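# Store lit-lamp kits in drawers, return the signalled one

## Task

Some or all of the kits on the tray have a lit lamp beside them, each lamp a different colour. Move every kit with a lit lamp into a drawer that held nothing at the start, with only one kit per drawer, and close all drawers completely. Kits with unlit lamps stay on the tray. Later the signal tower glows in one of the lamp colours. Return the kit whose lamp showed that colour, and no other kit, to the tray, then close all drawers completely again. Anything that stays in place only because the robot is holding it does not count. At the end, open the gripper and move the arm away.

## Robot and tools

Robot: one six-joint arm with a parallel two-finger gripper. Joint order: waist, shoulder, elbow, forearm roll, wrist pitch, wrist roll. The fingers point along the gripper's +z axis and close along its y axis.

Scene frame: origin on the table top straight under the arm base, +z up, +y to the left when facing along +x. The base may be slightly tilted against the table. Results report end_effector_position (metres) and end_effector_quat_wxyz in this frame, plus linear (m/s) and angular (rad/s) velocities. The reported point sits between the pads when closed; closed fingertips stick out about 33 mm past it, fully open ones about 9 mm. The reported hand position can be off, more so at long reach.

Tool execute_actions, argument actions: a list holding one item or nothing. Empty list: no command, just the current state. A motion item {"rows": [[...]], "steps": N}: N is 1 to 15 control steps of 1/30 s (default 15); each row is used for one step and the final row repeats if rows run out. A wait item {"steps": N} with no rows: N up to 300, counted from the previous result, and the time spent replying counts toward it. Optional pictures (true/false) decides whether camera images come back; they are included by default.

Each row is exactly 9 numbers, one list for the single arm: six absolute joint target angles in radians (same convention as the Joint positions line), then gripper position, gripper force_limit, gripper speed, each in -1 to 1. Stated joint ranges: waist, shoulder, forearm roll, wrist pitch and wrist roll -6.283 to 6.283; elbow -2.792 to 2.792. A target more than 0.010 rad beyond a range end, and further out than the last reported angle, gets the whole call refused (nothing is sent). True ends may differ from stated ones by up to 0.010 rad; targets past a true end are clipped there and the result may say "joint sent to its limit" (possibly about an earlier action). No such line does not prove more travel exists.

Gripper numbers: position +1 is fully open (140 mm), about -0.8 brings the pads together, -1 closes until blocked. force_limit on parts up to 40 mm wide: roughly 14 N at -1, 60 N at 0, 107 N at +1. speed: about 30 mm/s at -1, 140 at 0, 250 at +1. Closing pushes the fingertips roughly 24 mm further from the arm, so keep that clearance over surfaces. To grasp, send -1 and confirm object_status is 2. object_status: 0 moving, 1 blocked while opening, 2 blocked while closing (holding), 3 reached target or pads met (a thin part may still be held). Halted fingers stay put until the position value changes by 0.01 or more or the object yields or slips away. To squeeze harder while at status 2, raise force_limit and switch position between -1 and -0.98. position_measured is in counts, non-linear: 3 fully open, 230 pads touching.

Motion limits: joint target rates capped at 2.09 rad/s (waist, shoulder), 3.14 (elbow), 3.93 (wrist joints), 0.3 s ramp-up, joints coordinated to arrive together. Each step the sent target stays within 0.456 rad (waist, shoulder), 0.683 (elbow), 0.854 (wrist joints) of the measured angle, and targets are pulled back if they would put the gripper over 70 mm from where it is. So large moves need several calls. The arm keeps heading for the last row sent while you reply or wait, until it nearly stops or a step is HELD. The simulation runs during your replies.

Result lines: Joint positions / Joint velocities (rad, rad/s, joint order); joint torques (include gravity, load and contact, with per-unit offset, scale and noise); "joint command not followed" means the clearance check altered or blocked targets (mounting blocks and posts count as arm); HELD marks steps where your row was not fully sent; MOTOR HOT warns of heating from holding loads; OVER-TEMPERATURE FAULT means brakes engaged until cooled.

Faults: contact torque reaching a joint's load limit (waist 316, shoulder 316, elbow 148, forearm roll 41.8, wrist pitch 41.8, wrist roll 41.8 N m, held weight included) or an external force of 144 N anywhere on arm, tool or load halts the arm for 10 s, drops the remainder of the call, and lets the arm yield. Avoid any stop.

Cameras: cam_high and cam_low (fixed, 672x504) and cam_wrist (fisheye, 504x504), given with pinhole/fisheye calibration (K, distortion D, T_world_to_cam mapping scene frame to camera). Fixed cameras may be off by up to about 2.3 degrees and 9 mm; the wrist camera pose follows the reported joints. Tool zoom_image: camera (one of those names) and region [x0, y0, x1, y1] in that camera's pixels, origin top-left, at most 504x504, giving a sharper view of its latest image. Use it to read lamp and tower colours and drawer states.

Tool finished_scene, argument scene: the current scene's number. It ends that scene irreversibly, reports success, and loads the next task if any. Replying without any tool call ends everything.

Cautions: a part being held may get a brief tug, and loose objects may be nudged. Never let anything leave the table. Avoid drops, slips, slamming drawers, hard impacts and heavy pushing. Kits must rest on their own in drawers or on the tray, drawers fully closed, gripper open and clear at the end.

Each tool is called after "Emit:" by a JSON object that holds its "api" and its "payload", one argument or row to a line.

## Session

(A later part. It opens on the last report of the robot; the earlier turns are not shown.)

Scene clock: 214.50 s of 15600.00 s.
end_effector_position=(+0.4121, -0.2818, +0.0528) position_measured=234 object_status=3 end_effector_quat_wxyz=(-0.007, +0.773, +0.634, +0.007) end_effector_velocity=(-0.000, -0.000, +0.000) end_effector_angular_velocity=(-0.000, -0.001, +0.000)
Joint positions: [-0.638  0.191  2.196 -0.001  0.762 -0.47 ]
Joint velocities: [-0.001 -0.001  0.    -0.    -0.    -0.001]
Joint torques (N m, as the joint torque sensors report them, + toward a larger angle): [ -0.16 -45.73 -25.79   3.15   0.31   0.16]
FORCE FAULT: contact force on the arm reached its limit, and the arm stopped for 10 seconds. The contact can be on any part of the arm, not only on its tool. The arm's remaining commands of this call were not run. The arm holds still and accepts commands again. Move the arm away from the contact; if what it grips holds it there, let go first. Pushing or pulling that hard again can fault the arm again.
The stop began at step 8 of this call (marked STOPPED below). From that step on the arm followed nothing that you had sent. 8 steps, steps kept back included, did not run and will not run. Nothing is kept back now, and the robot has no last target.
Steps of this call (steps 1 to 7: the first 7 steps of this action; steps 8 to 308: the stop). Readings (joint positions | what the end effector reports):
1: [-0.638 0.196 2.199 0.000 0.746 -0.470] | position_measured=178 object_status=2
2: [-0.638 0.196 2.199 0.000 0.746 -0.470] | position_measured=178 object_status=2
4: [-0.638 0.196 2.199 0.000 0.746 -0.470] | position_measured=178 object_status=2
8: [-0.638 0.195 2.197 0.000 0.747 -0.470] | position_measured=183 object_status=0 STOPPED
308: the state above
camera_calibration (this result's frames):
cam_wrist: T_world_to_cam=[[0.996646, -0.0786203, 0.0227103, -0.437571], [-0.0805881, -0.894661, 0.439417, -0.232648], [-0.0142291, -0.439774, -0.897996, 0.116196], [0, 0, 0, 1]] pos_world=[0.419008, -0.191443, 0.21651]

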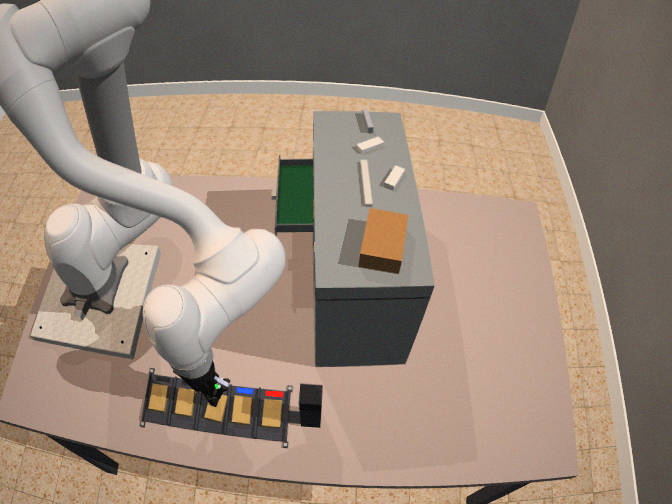

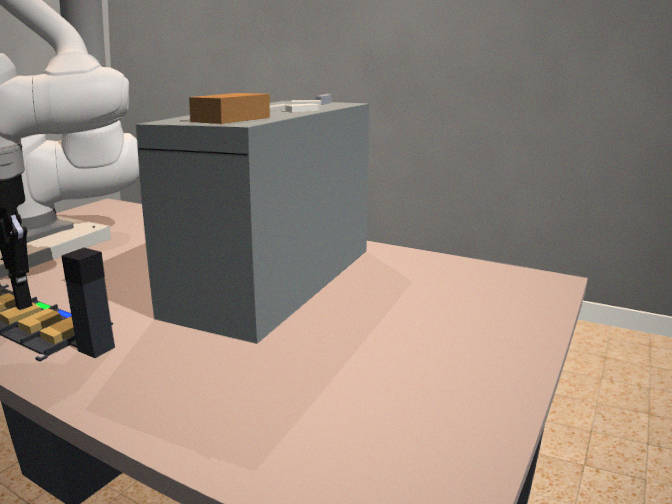

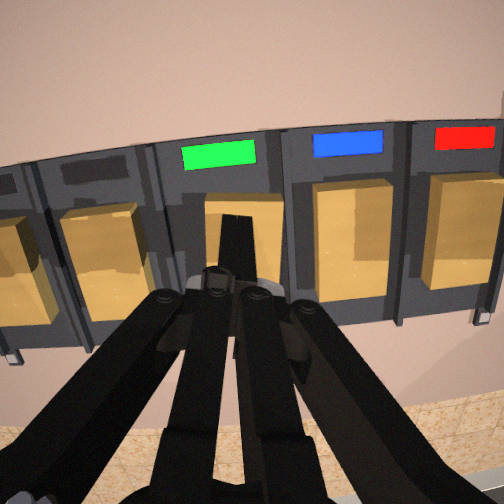

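Emit:
{"api": "execute_actions", "payload": {
  "actions": [
    {"rows":[[-0.638,0.18,2.188,0,0.774,-0.47,-0.98,0,0],[-0.638,0.18,2.188,0,0.774,-0.47,-0.98,0,0],[-0.638,0.18,2.188,0,0.774,-0.47,-0.98,0,0],[-0.638,0.18,2.188,0,0.774,-0.47,-0.2,0,0.5],[-0.638,0.18,2.188,0,0.774,-0.47,-0.2,0,0.5],[-0.638,0.18,2.188,0,0.774,-0.47,-0.2,0,0.5],[-0.638,0.18,2.188,0,0.774,-0.47,-0.2,0,0.5],[-0.638,0.18,2.188,0,0.774,-0.47,-0.2,0,0.5],[-0.638,0.18,2.188,0,0.774,-0.47,-0.2,0,0.5],[-0.638,0.18,2.188,0,0.774,-0.47,-0.2,0,0.5],[-0.638,0.196,2.199,0,0.7465,-0.47,-0.2,0,0.5]],"steps":15}
  ],
  "pictures": false
}}

Emit:
{"api": "execute_actions", "payload": {
  "actions": [
    {"rows":[[-0.638,0.199,2.201,0,0.7415,-0.47,-0.2,0,0.5]],"steps":10}
  ]
}}

Scene clock: 221.67 s of 15600.00 s.
end_effector_position=(+0.4141, -0.2830, +0.0495) position_measured=154 object_status=0 end_effector_quat_wxyz=(-0.004, +0.773, +0.634, +0.008) end_effector_velocity=(+0.005, -0.004, -0.009) end_effector_angular_velocity=(-0.010, -0.013, -0.002)
Joint positions: [-0.638  0.196  2.199  0.     0.748 -0.47 ]
Joint velocities: [-0.     0.014  0.005 -0.    -0.035  0.001]
Joint torques (N m, as the joint torque sensors report them, + toward a larger angle): [  0.13 -61.96 -33.45   3.41  -0.07   0.04]
Steps of this call (steps 1 to 90: nothing new was sent; then 3.67 s passed at rest; steps 91 to 105: all 15 steps of this action). Readings (joint positions | what the end effector reports):
91: [-0.638 0.191 2.196 -0.001 0.762 -0.470] | position_measured=234 object_status=3
92: [-0.638 0.188 2.194 -0.001 0.765 -0.470] | position_measured=234 object_status=3
94: [-0.638 0.181 2.189 -0.000 0.773 -0.470] | position_measured=234 object_status=0
98: [-0.638 0.180 2.188 -0.000 0.774 -0.470] | position_measured=199 object_status=0
105: the state above

Scene clock: 222.00 s of 15600.00 s.
end_effector_position=(+0.4140, -0.2829, +0.0469) position_measured=154 object_status=3 end_effector_quat_wxyz=(-0.003, +0.773, +0.634, +0.008) end_effector_velocity=(+0.000, +0.000, -0.000) end_effector_angular_velocity=(-0.000, +0.001, +0.001)
Joint positions: [-0.638  0.199  2.201  0.     0.742 -0.47 ]
Joint velocities: [ 0.001  0.     0.    -0.001 -0.     0.   ]
Joint torques (N m, as the joint torque sensors report them, + toward a larger angle): [ -0.55 -48.63 -28.43   3.25   0.12   0.12]
Steps of this call (steps 1 to 10: all 10 steps of this action). Readings (joint positions | what the end effector reports):
1: [-0.638 0.196 2.199 0.000 0.747 -0.470] | position_measured=154 object_status=0
2: [-0.638 0.197 2.200 0.000 0.745 -0.470] | position_measured=154 object_status=0
4: [-0.638 0.199 2.201 0.000 0.742 -0.470] | position_measured=154 object_status=3
8: [-0.638 0.199 2.201 0.000 0.742 -0.470] | position_measured=154 object_status=3
10: the state above
camera_calibration (this result's frames):
cam_wrist: T_world_to_cam=[[0.996413, -0.0792666, 0.0296451, -0.439777], [-0.0841864, -0.892632, 0.442856, -0.228961], [-0.00864152, -0.443763, -0.896103, 0.106897], [0, 0, 0, 1]] pos_world=[0.419847, -0.191801, 0.210224]

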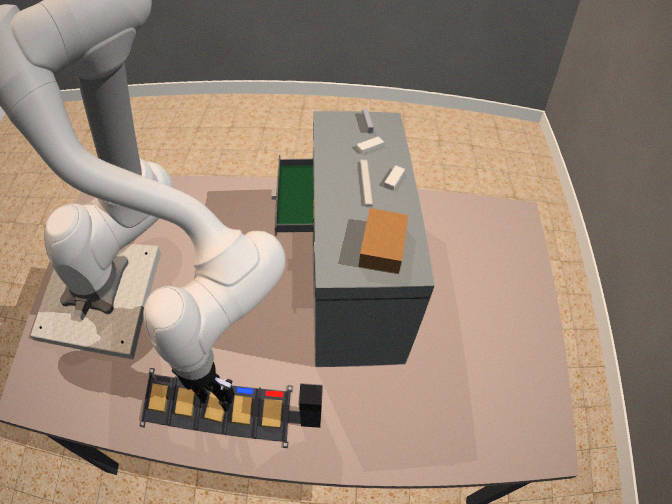

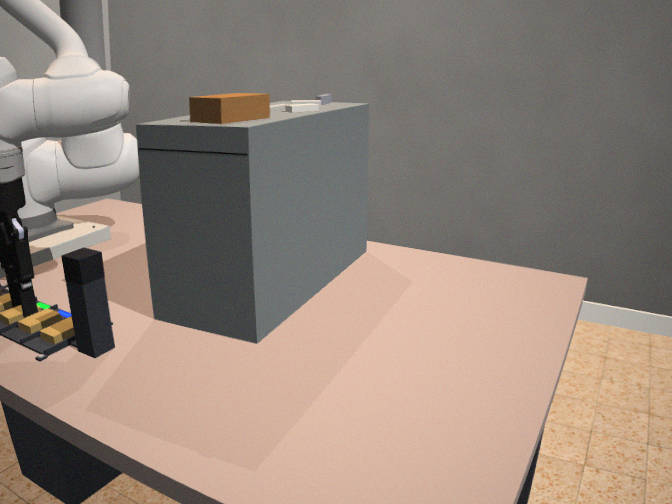

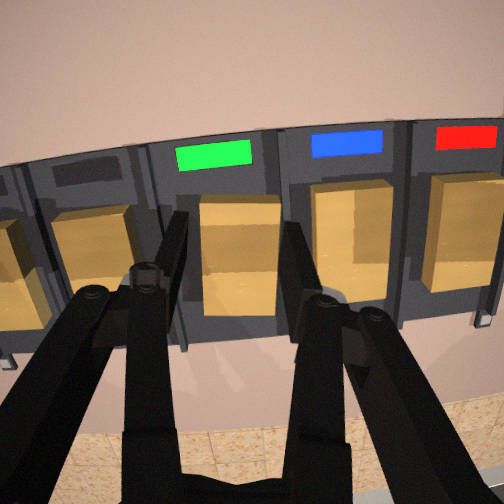

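Emit:
{"api": "execute_actions", "payload": {
  "actions": [
    {"rows":[[-0.638,0.199,2.201,0,0.7415,-0.47,-0.33,0,-0.5],[-0.638,0.199,2.201,0,0.7415,-0.47,-0.33,0,-0.5],[-0.638,0.199,2.201,0,0.7415,-0.47,-0.33,0,-0.5],[-0.638,0.199,2.201,0,0.7415,-0.47,-0.33,0,-0.5],[-0.638,0.199,2.201,0,0.7415,-0.47,-0.33,0,-0.5],[-0.638,0.199,2.201,0,0.7415,-0.47,-0.33,0,-0.5],[-0.638,0.199,2.201,0,0.7415,-0.47,-0.33,0,-0.5],[-0.638,0.201,2.2025,0,0.738,-0.47,-0.33,0,-0.5]],"steps":14}
  ],
  "pictures": false
}}

Emit:
{"api": "execute_actions", "payload": {
  "actions": [
    {"rows":[[-0.638,0.203,2.204,0,0.7345,-0.47,-0.33,0,-0.5]],"steps":8}
  ],
  "pictures": false
}}

Scene clock: 227.00 s of 15600.00 s.
end_effector_position=(+0.4139, -0.2829, +0.0455) position_measured=171 object_status=3 end_effector_quat_wxyz=(-0.003, +0.773, +0.634, +0.008) end_effector_velocity=(+0.000, +0.000, -0.001) end_effector_angular_velocity=(+0.001, +0.000, -0.000)
Joint positions: [-0.638  0.201  2.202 -0.     0.738 -0.47 ]
Joint velocities: [ 0.     0.002  0.     0.001 -0.001 -0.   ]
Joint torques (N m, as the joint torque sensors report them, + toward a larger angle): [ -1.04 -19.96 -10.55   3.59  -2.91   0.68]
Steps of this call (steps 1 to 15: the robot went on to your last target; steps 16 to 90: nothing new was sent; then 1.53 s passed at rest; steps 91 to 104: all 14 steps of this action). Readings (joint positions | what the end effector reports):
91: [-0.638 0.199 2.201 -0.000 0.741 -0.470] | position_measured=154 object_status=0
92: [-0.638 0.199 2.201 -0.000 0.741 -0.470] | position_measured=156 object_status=0
94: [-0.638 0.199 2.201 -0.000 0.741 -0.470] | position_measured=165 object_status=0
98: [-0.638 0.199 2.201 -0.000 0.741 -0.470] | position_measured=171 object_status=0
104: the state above

Scene clock: 227.27 s of 15600.00 s.
end_effector_position=(+0.4137, -0.2827, +0.0439) position_measured=171 object_status=3 end_effector_quat_wxyz=(-0.003, +0.773, +0.634, +0.008) end_effector_velocity=(-0.000, +0.001, -0.001) end_effector_angular_velocity=(+0.000, +0.001, +0.002)
Joint positions: [-0.638  0.203  2.204 -0.     0.734 -0.47 ]
Joint velocities: [ 0.001  0.001  0.001  0.    -0.001 -0.001]
Joint torques (N m, as the joint torque sensors report them, + toward a larger angle): [-0.94 -0.44  4.47  3.36 -1.99  0.85]
Steps of this call (steps 1 to 8: all 8 steps of this action). Readings (joint positions | what the end effector reports):
1: [-0.638 0.201 2.202 -0.000 0.738 -0.470] | position_measured=171 object_status=3
2: [-0.638 0.202 2.203 -0.000 0.736 -0.470] | position_measured=171 object_status=3
4: [-0.638 0.203 2.204 -0.000 0.735 -0.470] | position_measured=171 object_status=3
8: the state above

Emit:
{"api": "execute_actions", "payload": {
  "actions": [
    {"rows":[[-0.638,0.195,2.198,0,0.7485,-0.47,-0.33,0,-0.5],[-0.638,0.195,2.198,0,0.7485,-0.47,-0.33,0,-0.5],[-0.638,0.195,2.198,0,0.7485,-0.47,-0.33,0,-0.5],[-0.638,0.195,2.198,0,0.7485,-0.47,-0.33,0,-0.5],[-0.638,0.195,2.198,0,0.7485,-0.47,-1,-0.2,-0.8]],"steps":15}
  ],
  "pictures": false
}}

Emit:
{"api": "execute_actions", "payload": {
  "actions": [
    {"rows":[[-0.638,0.194,2.1975,0,0.75,-0.47,-1,-0.2,-0.8],[-0.638,0.193,2.197,0,0.7515,-0.47,-1,-0.2,-0.8],[-0.638,0.192,2.196,0,0.7535,-0.47,-1,-0.2,-0.8],[-0.638,0.19,2.195,0,0.7565,-0.47,-1,-0.2,-0.8],[-0.638,0.187,2.193,0,0.7615,-0.47,-1,-0.2,-0.8],[-0.638,0.183,2.19,0,0.7685,-0.47,-1,-0.2,-0.8],[-0.638,0.178,2.187,0,0.7765,-0.47,-1,-0.2,-0.8],[-0.638,0.17,2.181,0,0.79,-0.47,-1,-0.2,-0.8]],"steps":12}
  ]
}}

Scene clock: 234.63 s of 15600.00 s.
end_effector_position=(+0.4143, -0.2832, +0.0500) position_measured=173 object_status=2 end_effector_quat_wxyz=(-0.003, +0.773, +0.634, +0.008) end_effector_velocity=(-0.001, -0.000, +0.001) end_effector_angular_velocity=(+0.000, +0.000, -0.001)
Joint positions: [-0.638  0.195  2.198  0.     0.749 -0.47 ]
Joint velocities: [-0.001 -0.001 -0.     0.     0.002 -0.001]
Joint torques (N m, as the joint torque sensors report them, + toward a larger angle): [ -0.85 -50.45 -28.56   3.18   0.21   0.13]
Steps of this call (steps 1 to 15: the robot went on to your last target; steps 16 to 90: nothing new was sent; then 3.87 s passed at rest; steps 91 to 105: all 15 steps of this action). Readings (joint positions | what the end effector reports):
91: [-0.638 0.203 2.204 -0.000 0.735 -0.470] | position_measured=171 object_status=3
92: [-0.638 0.201 2.203 0.000 0.739 -0.470] | position_measured=171 object_status=3
94: [-0.638 0.196 2.199 0.000 0.747 -0.470] | position_measured=171 object_status=3
98: [-0.638 0.195 2.198 0.000 0.748 -0.470] | position_measured=173 object_status=0
105: the state above

Scene clock: 235.03 s of 15600.00 s.
end_effector_position=(+0.4156, -0.2846, +0.0689) position_measured=173 object_status=2 end_effector_quat_wxyz=(-0.003, +0.773, +0.634, +0.008) end_effector_velocity=(-0.003, +0.002, +0.004) end_effector_angular_velocity=(+0.006, +0.008, +0.001)
Joint positions: [-0.638  0.17   2.181  0.     0.789 -0.47 ]
Joint velocities: [ 0.    -0.006 -0.003 -0.     0.019 -0.001]
Joint torques (N m, as the joint torque sensors report them, + toward a larger angle): [ -0.57 -43.48 -28.63   3.06  -0.09   0.06]
Steps of this call (steps 1 to 12: all 12 steps of this action). Readings (joint positions | what the end effector reports):
1: [-0.638 0.195 2.198 0.000 0.749 -0.470] | position_measured=173 object_status=2
2: [-0.638 0.195 2.198 0.000 0.749 -0.470] | position_measured=173 object_status=2
4: [-0.638 0.193 2.197 0.000 0.752 -0.470] | position_measured=173 object_status=2
8: [-0.638 0.183 2.190 0.000 0.769 -0.470] | position_measured=173 object_status=2
12: the state above
camera_calibration (this result's frames):
cam_wrist: T_world_to_cam=[[0.9964, -0.0792376, 0.0301421, -0.442158], [-0.0843777, -0.892437, 0.443211, -0.240042], [-0.00821906, -0.444159, -0.89591, 0.125562], [0, 0, 0, 1]] pos_world=[0.421344, -0.193488, 0.232209]

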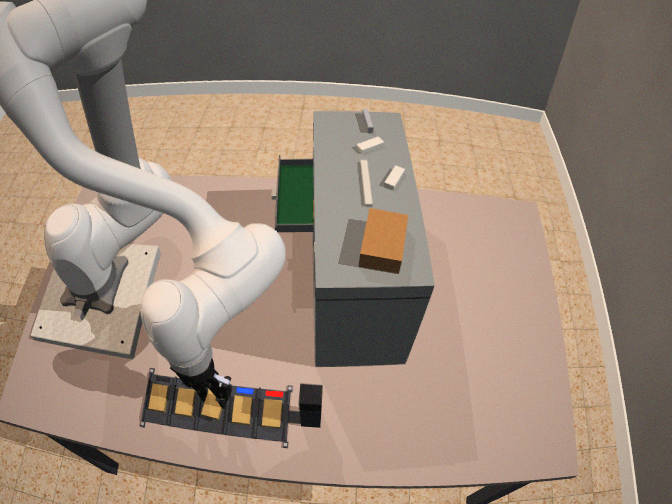

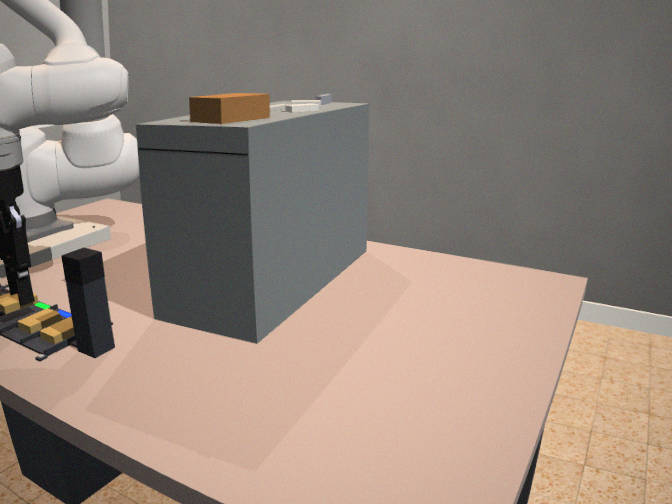

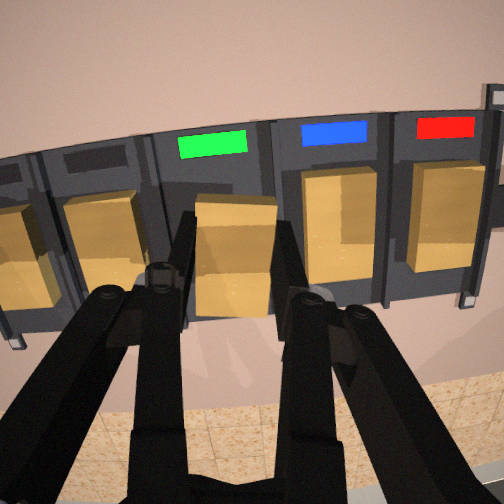

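Emit:
{"api": "execute_actions", "payload": {
  "actions": [
    {"rows":[[-0.65,0,1.8,0,1.34,-0.65,-1,-0.2,-0.8]],"steps":15}
  ],
  "pictures": false
}}

Emit:
{"api": "execute_actions", "payload": {
  "actions": [
    {"steps":8}
  ],
  "pictures": false
}}

Emit:
{"api": "execute_actions", "payload": {
  "actions": [
    {"rows":[[0.373,-0.05,1.75,0,1.44,-1.237,-1,-0.2,-0.8]],"steps":15}
  ],
  "pictures": false
}}

Emit:
{"api": "execute_actions", "payload": {
  "actions": [
    {"steps":27}
  ],
  "pictures": false
}}

Emit:
{"api": "execute_actions", "payload": {
  "actions": [
    {"rows":[[0.373,0.089,1.805,0,1.248,-1.237,-1,-0.2,-0.8]],"steps":15}
  ]
}}

Scene clock: 240.67 s of 15600.00 s.
end_effector_position=(+0.4471, -0.3209, +0.2868) position_measured=173 object_status=2 end_effector_quat_wxyz=(-0.002, +0.729, +0.685, +0.008) end_effector_velocity=(-0.015, -0.014, +0.520) end_effector_angular_velocity=(-0.005, -0.007, +0.295)
Joint positions: [-0.648  0.033  1.873 -0.     1.234 -0.615]
Joint velocities: [-0.021 -0.3   -0.674  0.     0.97  -0.317]
Joint torques (N m, as the joint torque sensors report them, + toward a larger angle): [  0.   -48.01 -38.8    4.24   0.31   0.34]
Steps of this call (steps 1 to 15: the robot went on to your last target; steps 16 to 90: nothing new was sent; then 2.13 s passed at rest; steps 91 to 105: all 15 steps of this action). Readings (joint positions | what the end effector reports):
91: [-0.638 0.170 2.181 -0.000 0.790 -0.470] | position_measured=173 object_status=2
92: [-0.638 0.168 2.176 -0.000 0.798 -0.472] | position_measured=173 object_status=2
94: [-0.639 0.151 2.138 -0.000 0.853 -0.490] | position_measured=173 object_status=2
98: [-0.642 0.106 2.037 -0.000 0.998 -0.538] | position_measured=173 object_status=2
105: the state above

Scene clock: 240.93 s of 15600.00 s.
end_effector_position=(+0.4429, -0.3204, +0.3437) position_measured=173 object_status=2 end_effector_quat_wxyz=(-0.002, +0.718, +0.696, +0.008) end_effector_velocity=(+0.000, -0.002, +0.001) end_effector_angular_velocity=(-0.001, -0.001, +0.000)
Joint positions: [-0.65  0.    1.8  -0.    1.34 -0.65]
Joint velocities: [-0.002  0.001 -0.003 -0.     0.001 -0.002]
Joint torques (N m, as the joint torque sensors report them, + toward a larger angle): [ -0.81 -44.29 -39.39   4.42  -0.04   0.08]
Steps of this call (steps 1 to 8: the robot went on to your last target). Readings (joint positions | what the end effector reports):
1: [-0.648 0.023 1.851 -0.000 1.267 -0.626] | position_measured=173 object_status=2
2: [-0.649 0.013 1.829 -0.000 1.297 -0.636] | position_measured=173 object_status=2
4: [-0.650 0.001 1.803 -0.000 1.334 -0.648] | position_measured=173 object_status=2
8: the state above

Scene clock: 241.43 s of 15600.00 s.
end_effector_position=(+0.5118, -0.1510, +0.3779) position_measured=173 object_status=2 end_effector_quat_wxyz=(+0.001, +0.448, +0.894, +0.009) end_effector_velocity=(+0.102, +0.431, +0.056) end_effector_angular_velocity=(-0.011, -0.020, +1.348)
Joint positions: [-0.311 -0.028  1.772 -0.     1.397 -0.983]
Joint velocities: [ 0.826 -0.045 -0.044  0.     0.09  -0.522]
Joint torques (N m, as the joint torque sensors report them, + toward a larger angle): [ -0.74 -40.37 -40.49   4.45   0.39   0.03]
Steps of this call (steps 1 to 15: all 15 steps of this action). Readings (joint positions | what the end effector reports):
1: [-0.650 0.000 1.800 -0.000 1.340 -0.650] | position_measured=173 object_status=2
2: [-0.647 -0.000 1.800 -0.000 1.341 -0.655] | position_measured=173 object_status=2
4: [-0.617 -0.003 1.796 -0.000 1.347 -0.693] | position_measured=173 object_status=2
8: [-0.505 -0.015 1.785 -0.000 1.370 -0.825] | position_measured=173 object_status=2
15: the state above

Scene clock: 242.33 s of 15600.00 s.
end_effector_position=(+0.4789, +0.2031, +0.4064) position_measured=173 object_status=2 end_effector_quat_wxyz=(+0.005, -0.004, +1.000, +0.008) end_effector_velocity=(-0.002, +0.004, +0.000) end_effector_angular_velocity=(-0.001, +0.000, +0.012)
Joint positions: [ 0.373 -0.05   1.75  -0.     1.44  -1.237]
Joint velocities: [ 0.008 -0.    -0.    -0.     0.001 -0.004]
Joint torques (N m, as the joint torque sensors report them, + toward a larger angle): [ -6.98 -34.75 -41.75   4.19   0.02   0.33]
Steps of this call (steps 1 to 27: the robot went on to your last target). Readings (joint positions | what the end effector reports):
1: [-0.283 -0.030 1.770 -0.000 1.400 -1.000] | position_measured=173 object_status=2
2: [-0.255 -0.031 1.769 -0.000 1.402 -1.016] | position_measured=173 object_status=2
4: [-0.199 -0.034 1.766 -0.000 1.407 -1.045] | position_measured=173 object_status=2
8: [-0.086 -0.038 1.762 -0.000 1.415 -1.092] | position_measured=173 object_status=2
27: the state above

Scene clock: 242.83 s of 15600.00 s.
end_effector_position=(+0.5373, +0.2254, +0.3002) position_measured=173 object_status=2 end_effector_quat_wxyz=(+0.004, -0.005, +1.000, +0.008) end_effector_velocity=(+0.001, +0.000, -0.003) end_effector_angular_velocity=(-0.002, +0.003, -0.000)
Joint positions: [ 0.373  0.089  1.805  0.     1.248 -1.237]
Joint velocities: [ 0.     0.004 -0.    -0.    -0.001  0.   ]
Joint torques (N m, as the joint torque sensors report them, + toward a larger angle): [ -1.49 -49.14 -39.78   4.5   -0.02   0.04]
Steps of this call (steps 1 to 15: all 15 steps of this action). Readings (joint positions | what the end effector reports):
1: [0.373 -0.050 1.750 -0.000 1.440 -1.237] | position_measured=173 object_status=2
2: [0.373 -0.047 1.751 0.000 1.435 -1.237] | position_measured=173 object_status=2
4: [0.373 -0.017 1.764 0.000 1.393 -1.237] | position_measured=173 object_status=2
8: [0.373 0.063 1.795 0.000 1.285 -1.237] | position_measured=173 object_status=2
15: the state above
camera_calibration (this result's frames):
cam_wrist: T_world_to_cam=[[-0.128091, 0.991074, 0.0369409, -0.169083], [0.88001, 0.096402, 0.465069, -0.624653], [0.457357, 0.0920797, -0.884503, 0.185838], [0, 0, 0, 1]] pos_world=[0.443048, 0.210679, 0.461127]

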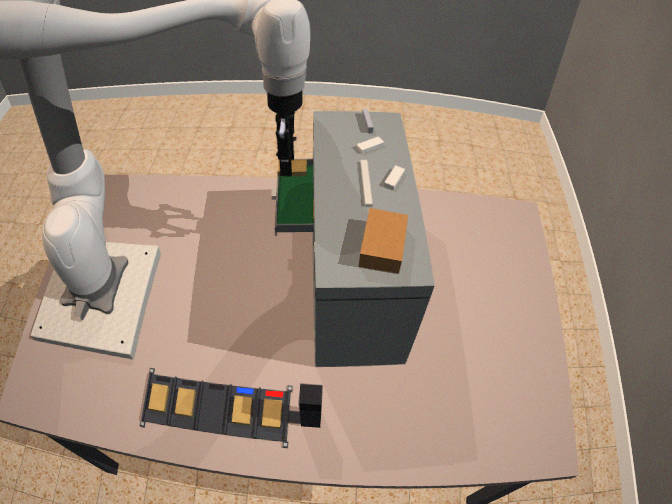

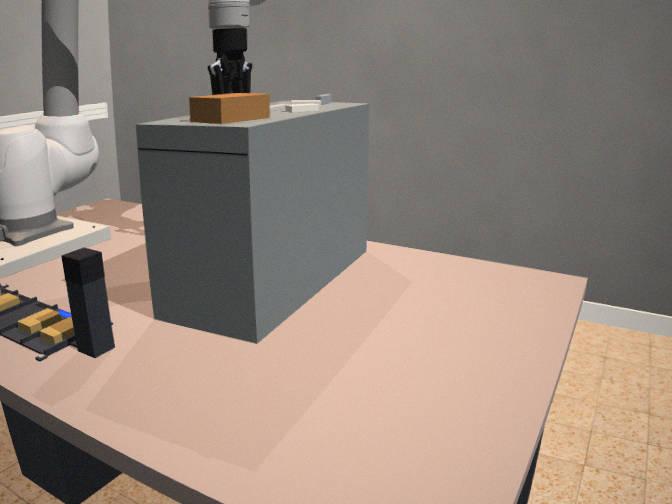

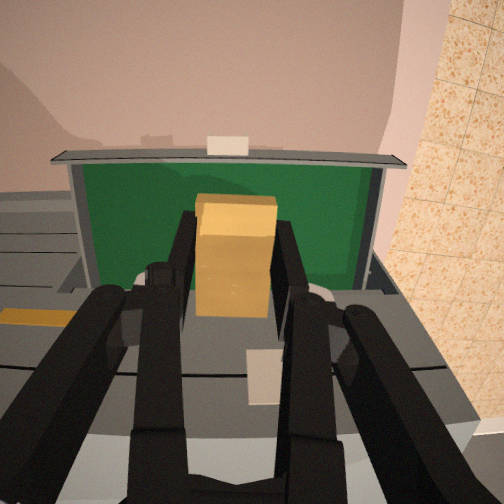

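Emit:
{"api": "execute_actions", "payload": {
  "actions": [
    {"rows":[[0.2555,0.052,1.845,0,1.2446,-1.354,-1,-0.2,-0.8]],"steps":15}
  ],
  "pictures": false
}}

Emit:
{"api": "execute_actions", "payload": {
  "actions": [
    {"rows":[[0.2555,0.074,1.889,0,1.179,-1.354,-1,-0.2,-0.8]],"steps":15}
  ]
}}

Scene clock: 248.93 s of 15600.00 s.
end_effector_position=(+0.5378, +0.1554, +0.2989) position_measured=173 object_status=2 end_effector_quat_wxyz=(+0.004, -0.004, +1.000, +0.007) end_effector_velocity=(+0.000, -0.000, +0.000) end_effector_angular_velocity=(+0.000, -0.002, -0.001)
Joint positions: [ 0.256  0.052  1.845 -0.     1.245 -1.354]
Joint velocities: [-0.001 -0.001  0.    -0.    -0.001  0.   ]
Joint torques (N m, as the joint torque sensors report them, + toward a larger angle): [ -0.46 -44.92 -39.47   4.44  -0.02   0.01]
Steps of this call (steps 1 to 15: the robot went on to your last target; steps 16 to 90: nothing new was sent; then 2.60 s passed at rest; steps 91 to 105: all 15 steps of this action). Readings (joint positions | what the end effector reports):
91: [0.373 0.089 1.805 -0.000 1.248 -1.237] | position_measured=173 object_status=2
92: [0.370 0.088 1.806 -0.000 1.248 -1.241] | position_measured=173 object_status=2
94: [0.340 0.079 1.816 -0.000 1.247 -1.270] | position_measured=173 object_status=2
98: [0.260 0.053 1.844 -0.000 1.245 -1.350] | position_measured=173 object_status=2
105: the state above

Scene clock: 249.43 s of 15600.00 s.
end_effector_position=(+0.5385, +0.1560, +0.2636) position_measured=173 object_status=2 end_effector_quat_wxyz=(+0.004, -0.004, +1.000, +0.007) end_effector_velocity=(-0.000, -0.001, -0.000) end_effector_angular_velocity=(-0.000, +0.001, -0.002)
Joint positions: [ 0.256  0.074  1.889 -0.     1.179 -1.354]
Joint velocities: [-0.001 -0.001  0.001 -0.     0.     0.001]
Joint torques (N m, as the joint torque sensors report them, + toward a larger angle): [ -1.09 -46.61 -38.96   4.14   0.07   0.04]
Steps of this call (steps 1 to 15: all 15 steps of this action). Readings (joint positions | what the end effector reports):
1: [0.256 0.052 1.845 -0.000 1.244 -1.354] | position_measured=173 object_status=2
2: [0.256 0.054 1.849 -0.000 1.237 -1.354] | position_measured=173 object_status=2
4: [0.256 0.069 1.878 -0.000 1.196 -1.354] | position_measured=173 object_status=2
8: [0.256 0.074 1.889 -0.000 1.179 -1.354] | position_measured=173 object_status=2
15: the state above
camera_calibration (this result's frames):
cam_wrist: T_world_to_cam=[[-0.127696, 0.991133, 0.0367214, -0.0989461], [0.880128, 0.0961704, 0.464893, -0.602067], [0.457239, 0.0916847, -0.884605, 0.159451], [0, 0, 0, 1]] pos_world=[0.444354, 0.141351, 0.424581]

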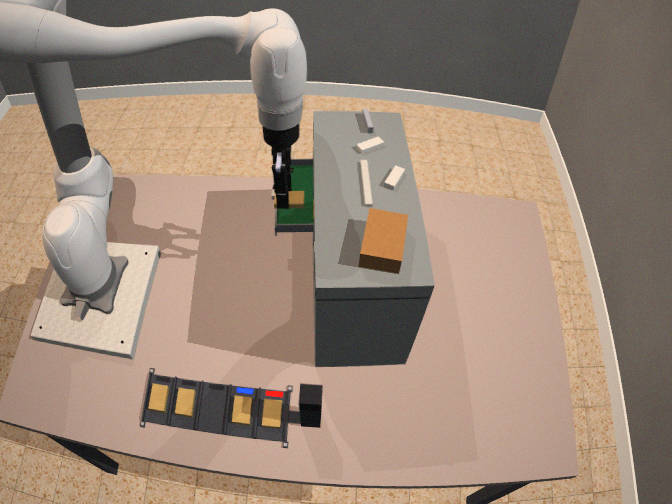

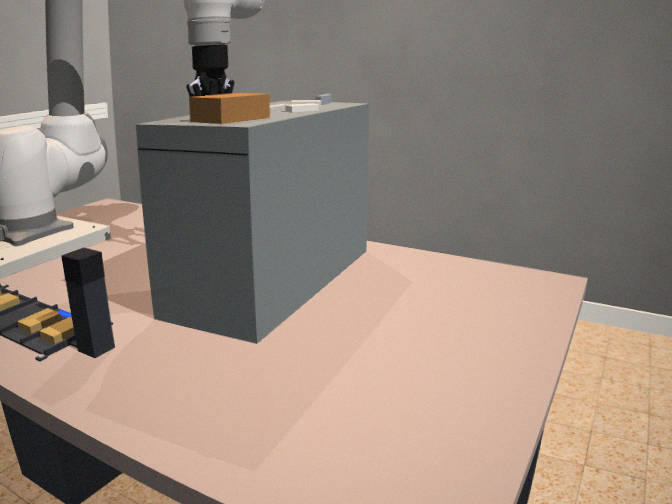

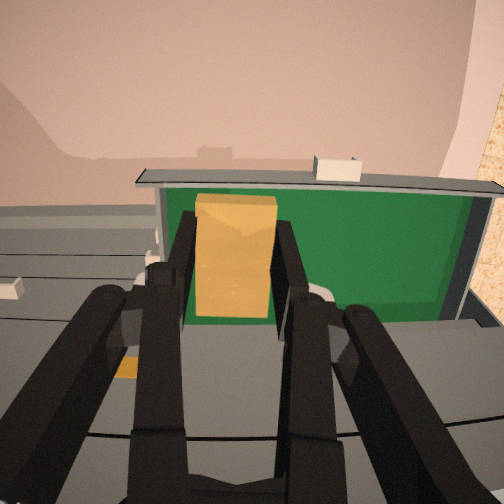

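Emit:
{"api": "execute_actions", "payload": {
  "actions": [
    {"rows":[[0.2836,0.1014,1.8602,0,1.18,-1.326,-1,-0.2,-0.8]],"steps":15}
  ]
}}

Scene clock: 255.47 s of 15600.00 s.
end_effector_position=(+0.5506, +0.1755, +0.2632) position_measured=173 object_status=2 end_effector_quat_wxyz=(+0.004, -0.004, +1.000, +0.008) end_effector_velocity=(-0.001, +0.000, +0.000) end_effector_angular_velocity=(-0.000, +0.001, +0.001)
Joint positions: [ 0.284  0.101  1.86   0.     1.18  -1.326]
Joint velocities: [ 0.001 -0.    -0.     0.     0.002 -0.001]
Joint torques (N m, as the joint torque sensors report them, + toward a larger angle): [ -1.18 -50.02 -38.27   4.34   0.17  -0.01]
Steps of this call (steps 1 to 15: the robot went on to your last target; steps 16 to 90: nothing new was sent; then 2.53 s passed at rest; steps 91 to 105: all 15 steps of this action). Readings (joint positions | what the end effector reports):
91: [0.256 0.074 1.889 0.000 1.179 -1.354] | position_measured=173 object_status=2
92: [0.259 0.078 1.886 0.000 1.179 -1.351] | position_measured=173 object_status=2
94: [0.277 0.096 1.866 0.000 1.179 -1.332] | position_measured=173 object_status=2
98: [0.283 0.101 1.860 0.000 1.180 -1.326] | position_measured=173 object_status=2
105: the state above
camera_calibration (this result's frames):
cam_wrist: T_world_to_cam=[[-0.127691, 0.991127, 0.0368978, -0.116756], [0.880009, 0.0960589, 0.465142, -0.614361], [0.45747, 0.0918648, -0.884467, 0.151559], [0, 0, 0, 1]] pos_world=[0.4564, 0.160812, 0.424122]

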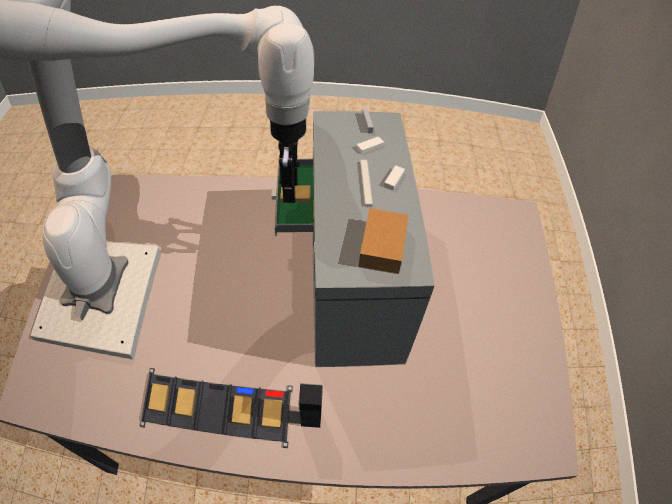

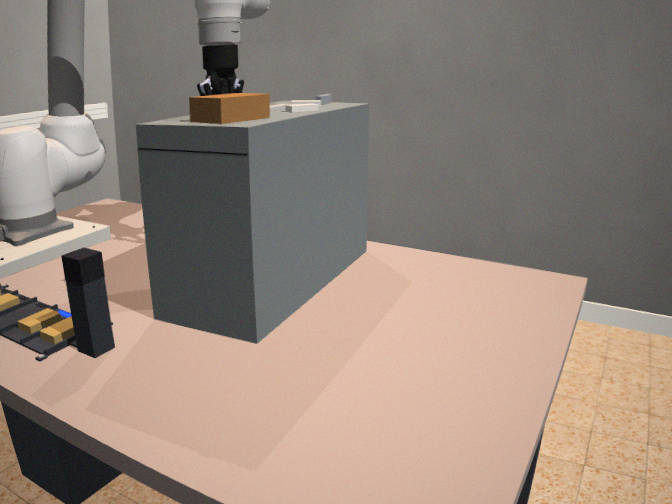

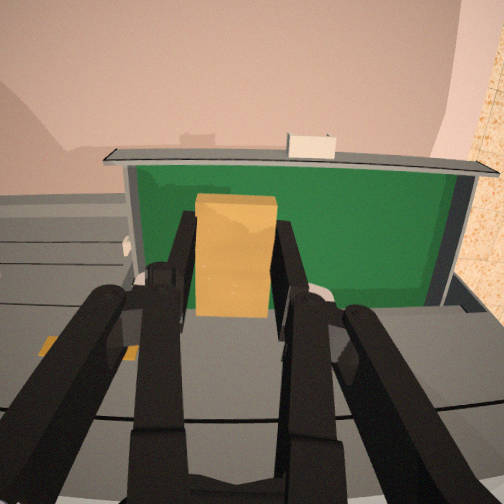

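Emit:
{"api": "execute_actions", "payload": {
  "actions": [
    {"rows":[[0.2836,0.105,1.866,0,1.171,-1.326,-1,-0.2,-0.8],[0.2836,0.105,1.866,0,1.171,-1.326,-1,-0.2,-0.8],[0.2836,0.105,1.866,0,1.171,-1.326,-1,-0.2,-0.8],[0.2836,0.108,1.872,0,1.162,-1.326,-1,-0.2,-0.8],[0.2836,0.108,1.872,0,1.162,-1.326,-1,-0.2,-0.8],[0.2836,0.108,1.872,0,1.162,-1.326,-1,-0.2,-0.8],[0.2836,0.111,1.877,0,1.1535,-1.326,-1,-0.2,-0.8]],"steps":12}
  ]
}}

Scene clock: 260.90 s of 15600.00 s.
end_effector_position=(+0.5509, +0.1757, +0.2491) position_measured=173 object_status=2 end_effector_quat_wxyz=(+0.004, -0.004, +1.000, +0.007) end_effector_velocity=(+0.001, +0.000, -0.000) end_effector_angular_velocity=(+0.001, -0.004, -0.001)
Joint positions: [ 0.284  0.111  1.877 -0.     1.154 -1.326]
Joint velocities: [-0.    -0.001  0.002  0.    -0.005  0.   ]
Joint torques (N m, as the joint torque sensors report them, + toward a larger angle): [ -0.14 -49.59 -38.59   4.18  -0.01   0.2 ]
Steps of this call (steps 1 to 15: the robot went on to your last target; steps 16 to 90: nothing new was sent; then 2.03 s passed at rest; steps 91 to 102: all 12 steps of this action). Readings (joint positions | what the end effector reports):
91: [0.284 0.101 1.860 -0.000 1.180 -1.326] | position_measured=173 object_status=2
92: [0.284 0.103 1.862 -0.000 1.177 -1.326] | position_measured=173 object_status=2
94: [0.284 0.105 1.866 -0.000 1.172 -1.326] | position_measured=173 object_status=2
98: [0.284 0.109 1.873 -0.000 1.159 -1.326] | position_measured=173 object_status=2
102: the state above
camera_calibration (this result's frames):
cam_wrist: T_world_to_cam=[[-0.127808, 0.991117, 0.0367723, -0.116342], [0.87992, 0.0962057, 0.465279, -0.608075], [0.457608, 0.0918229, -0.8844, 0.138851], [0, 0, 0, 1]] pos_world=[0.456649, 0.161059, 0.410003]

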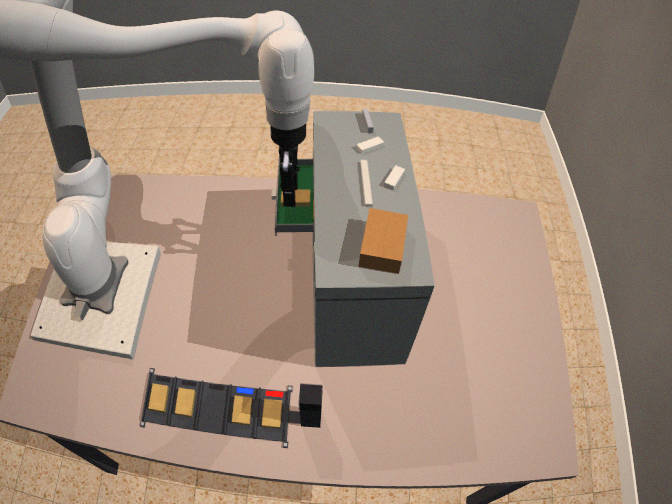

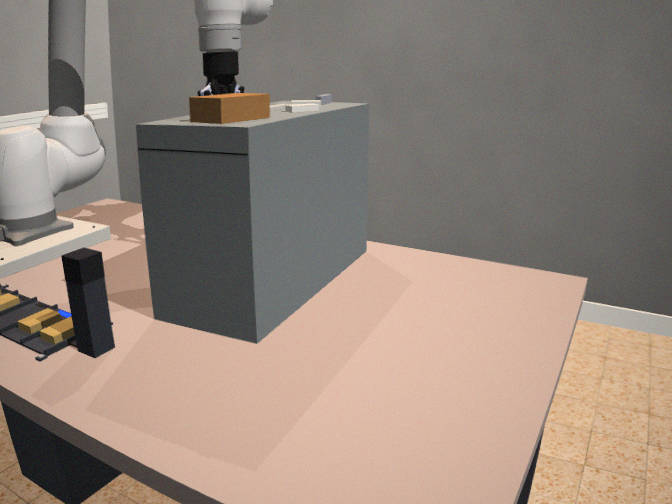

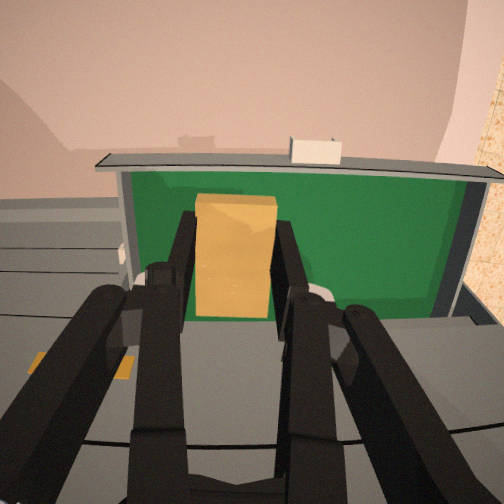

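Kit now clear of edge in view. Continue.

Emit:
{"api": "execute_actions", "payload": {
  "actions": [
    {"rows":[[0.2836,0.114,1.883,0,1.1445,-1.326,-1,-0.2,-0.8],[0.2836,0.114,1.883,0,1.1445,-1.326,-1,-0.2,-0.8],[0.2836,0.114,1.883,0,1.1445,-1.326,-1,-0.2,-0.8],[0.2836,0.1175,1.8885,0,1.1355,-1.326,-1,-0.2,-0.8],[0.2836,0.1175,1.8885,0,1.1355,-1.326,-1,-0.2,-0.8],[0.2836,0.1175,1.8885,0,1.1355,-1.326,-1,-0.2,-0.8],[0.2836,0.121,1.894,0,1.1267,-1.326,-1,-0.2,-0.8]],"steps":12}
  ]
}}

Scene clock: 264.30 s of 15600.00 s.
end_effector_position=(+0.5508, +0.1759, +0.2346) position_measured=173 object_status=2 end_effector_quat_wxyz=(+0.004, -0.004, +1.000, +0.008) end_effector_velocity=(+0.000, -0.000, -0.001) end_effector_angular_velocity=(+0.000, -0.002, -0.001)
Joint positions: [ 0.284  0.121  1.894  0.     1.127 -1.326]
Joint velocities: [-0.     0.     0.002 -0.    -0.004  0.   ]
Joint torques (N m, as the joint torque sensors report them, + toward a larger angle): [ -0.51 -51.82 -37.64   4.25  -0.08   0.03]
Steps of this call (steps 1 to 15: the robot went on to your last target; steps 16 to 90: nothing new was sent; steps 91 to 102: all 12 steps of this action). Readings (joint positions | what the end effector reports):
91: [0.284 0.111 1.877 0.000 1.153 -1.326] | position_measured=173 object_status=2
92: [0.284 0.112 1.879 0.000 1.150 -1.326] | position_measured=173 object_status=2
94: [0.284 0.114 1.883 0.000 1.145 -1.326] | position_measured=173 object_status=2
98: [0.284 0.119 1.890 0.000 1.132 -1.326] | position_measured=173 object_status=2
102: the state above
camera_calibration (this result's frames):
cam_wrist: T_world_to_cam=[[-0.127728, 0.991122, 0.0369098, -0.116115], [0.880037, 0.0960927, 0.465082, -0.601288], [0.457407, 0.0918862, -0.884498, 0.126241], [0, 0, 0, 1]] pos_world=[0.45658, 0.161264, 0.395594]

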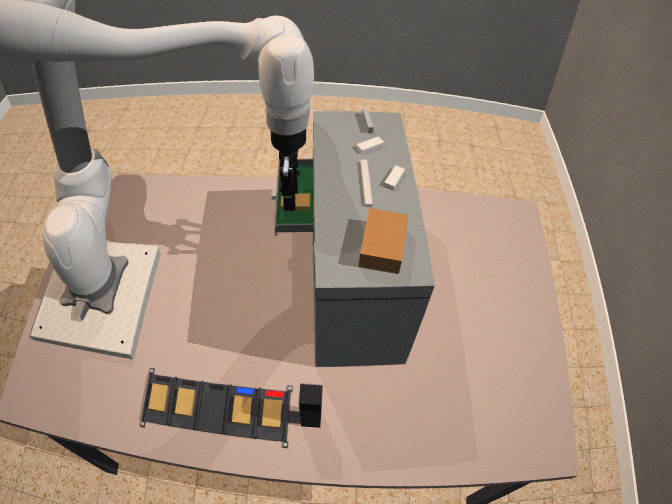

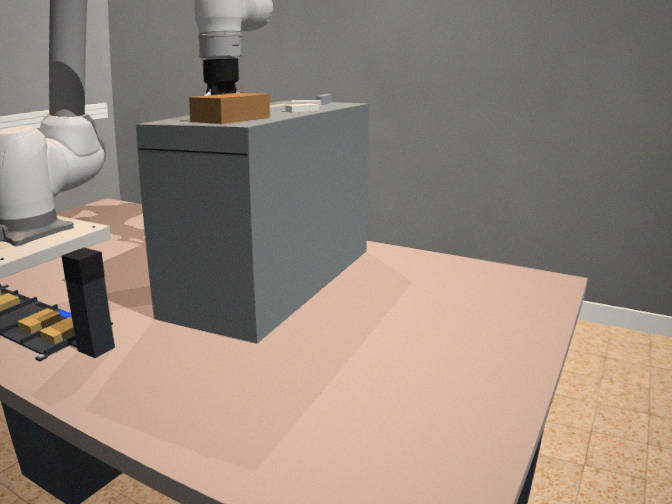

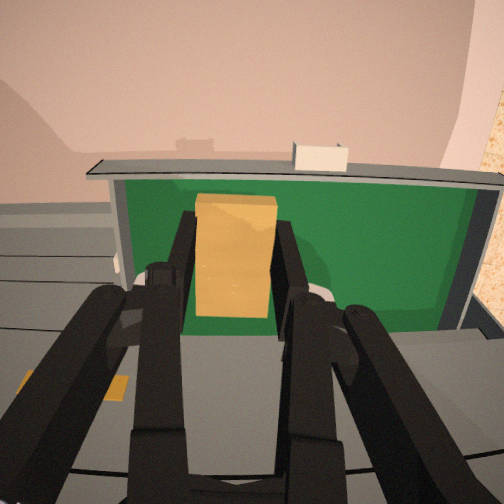

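Contact expected ≈.224. Per 2 mm: dq2 .0014, dq3 .0023.

Emit:
{"api": "execute_actions", "payload": {
  "actions": [
    {"rows":[[0.2836,0.1231,1.8975,0,1.1211,-1.326,-1,-0.2,-0.8],[0.2836,0.1231,1.8975,0,1.1211,-1.326,-1,-0.2,-0.8],[0.2836,0.1231,1.8975,0,1.1211,-1.326,-1,-0.2,-0.8],[0.2836,0.1252,1.901,0,1.1155,-1.326,-1,-0.2,-0.8],[0.2836,0.1252,1.901,0,1.1155,-1.326,-1,-0.2,-0.8],[0.2836,0.1252,1.901,0,1.1155,-1.326,-1,-0.2,-0.8],[0.2836,0.1266,1.9033,0,1.1118,-1.326,-1,-0.2,-0.8]],"steps":12}
  ],
  "pictures": false
}}

Scene clock: 272.53 s of 15600.00 s.
end_effector_position=(+0.5507, +0.1759, +0.2267) position_measured=173 object_status=2 end_effector_quat_wxyz=(+0.004, -0.004, +1.000, +0.007) end_effector_velocity=(+0.000, -0.001, -0.001) end_effector_angular_velocity=(+0.000, -0.000, -0.000)
Joint positions: [ 0.284  0.127  1.903 -0.     1.112 -1.326]
Joint velocities: [-0.001  0.001  0.001  0.    -0.002 -0.001]
Joint torques (N m, as the joint torque sensors report them, + toward a larger angle): [ -0.42 -50.78 -37.75   4.16   0.     0.12]
Steps of this call (steps 1 to 15: the robot went on to your last target; steps 16 to 90: nothing new was sent; then 4.83 s passed at rest; steps 91 to 102: all 12 steps of this action). Readings (joint positions | what the end effector reports):
91: [0.284 0.121 1.894 -0.000 1.127 -1.326] | position_measured=173 object_status=2
92: [0.284 0.122 1.895 -0.000 1.124 -1.326] | position_measured=173 object_status=2
94: [0.284 0.123 1.897 -0.000 1.122 -1.326] | position_measured=173 object_status=2
98: [0.284 0.126 1.902 -0.000 1.114 -1.326] | position_measured=173 object_status=2
102: the state above

Emit:
{"api": "execute_actions", "payload": {
  "actions": [
    {"rows":[[0.2836,0.128,1.9056,0,1.108,-1.326,-1,-0.2,-0.8],[0.2836,0.128,1.9056,0,1.108,-1.326,-1,-0.2,-0.8],[0.2836,0.128,1.9056,0,1.108,-1.326,-1,-0.2,-0.8],[0.2836,0.128,1.9056,0,1.108,-1.326,-1,-0.2,-0.8],[0.2836,0.1294,1.9079,0,1.1043,-1.326,-1,-0.2,-0.8]],"steps":10}
  ],
  "pictures": false
}}

Scene clock: 276.03 s of 15600.00 s.
end_effector_position=(+0.5506, +0.1760, +0.2227) position_measured=173 object_status=2 end_effector_quat_wxyz=(+0.004, -0.004, +1.000, +0.007) end_effector_velocity=(+0.001, -0.000, -0.000) end_effector_angular_velocity=(+0.001, -0.002, -0.002)
Joint positions: [ 0.284  0.129  1.908  0.     1.104 -1.326]
Joint velocities: [-0.    -0.     0.    -0.    -0.003  0.002]
Joint torques (N m, as the joint torque sensors report them, + toward a larger angle): [ -0.92 -51.19 -37.55   4.24   0.02   0.07]
Steps of this call (steps 1 to 15: the robot went on to your last target; steps 16 to 90: nothing new was sent; then 0.17 s passed at rest; steps 91 to 100: all 10 steps of this action). Readings (joint positions | what the end effector reports):
91: [0.284 0.127 1.903 0.000 1.112 -1.326] | position_measured=173 object_status=2
92: [0.284 0.127 1.904 0.000 1.110 -1.326] | position_measured=173 object_status=2
94: [0.284 0.128 1.905 0.000 1.108 -1.326] | position_measured=173 object_status=2
98: [0.284 0.129 1.908 0.000 1.105 -1.326] | position_measured=173 object_status=2
100: the state above

Emit:
{"api": "execute_actions", "payload": {
  "actions": [
    {"rows":[[0.2836,0.1308,1.9102,0,1.1006,-1.326,-1,-0.2,-0.8],[0.2836,0.1308,1.9102,0,1.1006,-1.326,-1,-0.2,-0.8],[0.2836,0.1308,1.9102,0,1.1006,-1.326,-1,-0.2,-0.8],[0.2836,0.1308,1.9102,0,1.1006,-1.326,-1,-0.2,-0.8],[0.2836,0.1322,1.9125,0,1.0969,-1.326,-1,-0.2,-0.8]],"steps":10}
  ]
}}

Scene clock: 278.97 s of 15600.00 s.
end_effector_position=(+0.5505, +0.1760, +0.2188) position_measured=173 object_status=2 end_effector_quat_wxyz=(+0.004, -0.004, +1.000, +0.007) end_effector_velocity=(+0.000, +0.000, -0.001) end_effector_angular_velocity=(+0.000, -0.001, +0.001)
Joint positions: [ 0.284  0.132  1.912 -0.     1.097 -1.326]
Joint velocities: [ 0.     0.001  0.001  0.    -0.003 -0.001]
Joint torques (N m, as the joint torque sensors report them, + toward a larger angle): [ -0.38 -49.92 -37.07   4.1    0.21   0.14]
Steps of this call (steps 1 to 15: the robot went on to your last target; steps 16 to 78: nothing new was sent; steps 79 to 88: all 10 steps of this action). Readings (joint positions | what the end effector reports):
79: [0.284 0.129 1.908 -0.000 1.104 -1.326] | position_measured=173 object_status=2
80: [0.284 0.130 1.909 -0.000 1.103 -1.326] | position_measured=173 object_status=2
82: [0.284 0.131 1.910 -0.000 1.101 -1.326] | position_measured=173 object_status=2
86: [0.284 0.132 1.912 -0.000 1.097 -1.326] | position_measured=173 object_status=2
88: the state above
camera_calibration (this result's frames):
cam_wrist: T_world_to_cam=[[-0.127758, 0.991122, 0.0367994, -0.115598], [0.879987, 0.0961614, 0.465162, -0.593682], [0.457494, 0.0918112, -0.88446, 0.112329], [0, 0, 0, 1]] pos_world=[0.456274, 0.161348, 0.379762]

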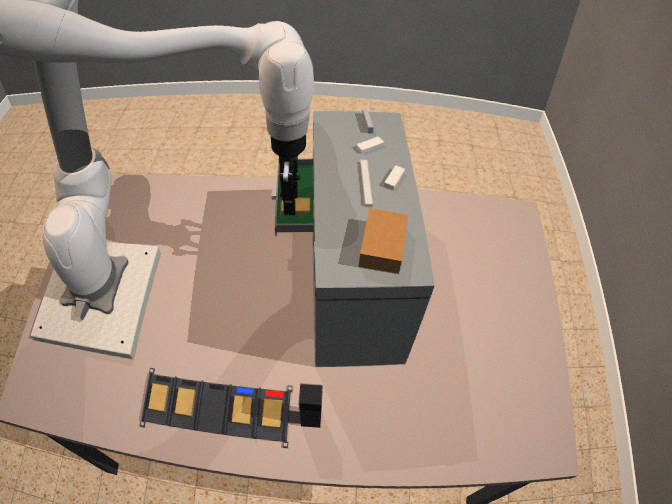

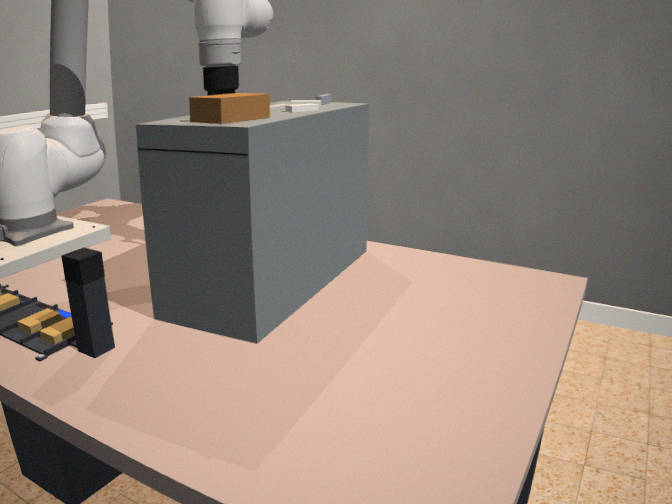

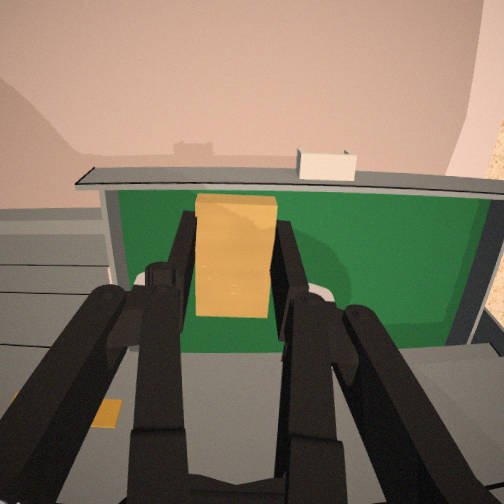

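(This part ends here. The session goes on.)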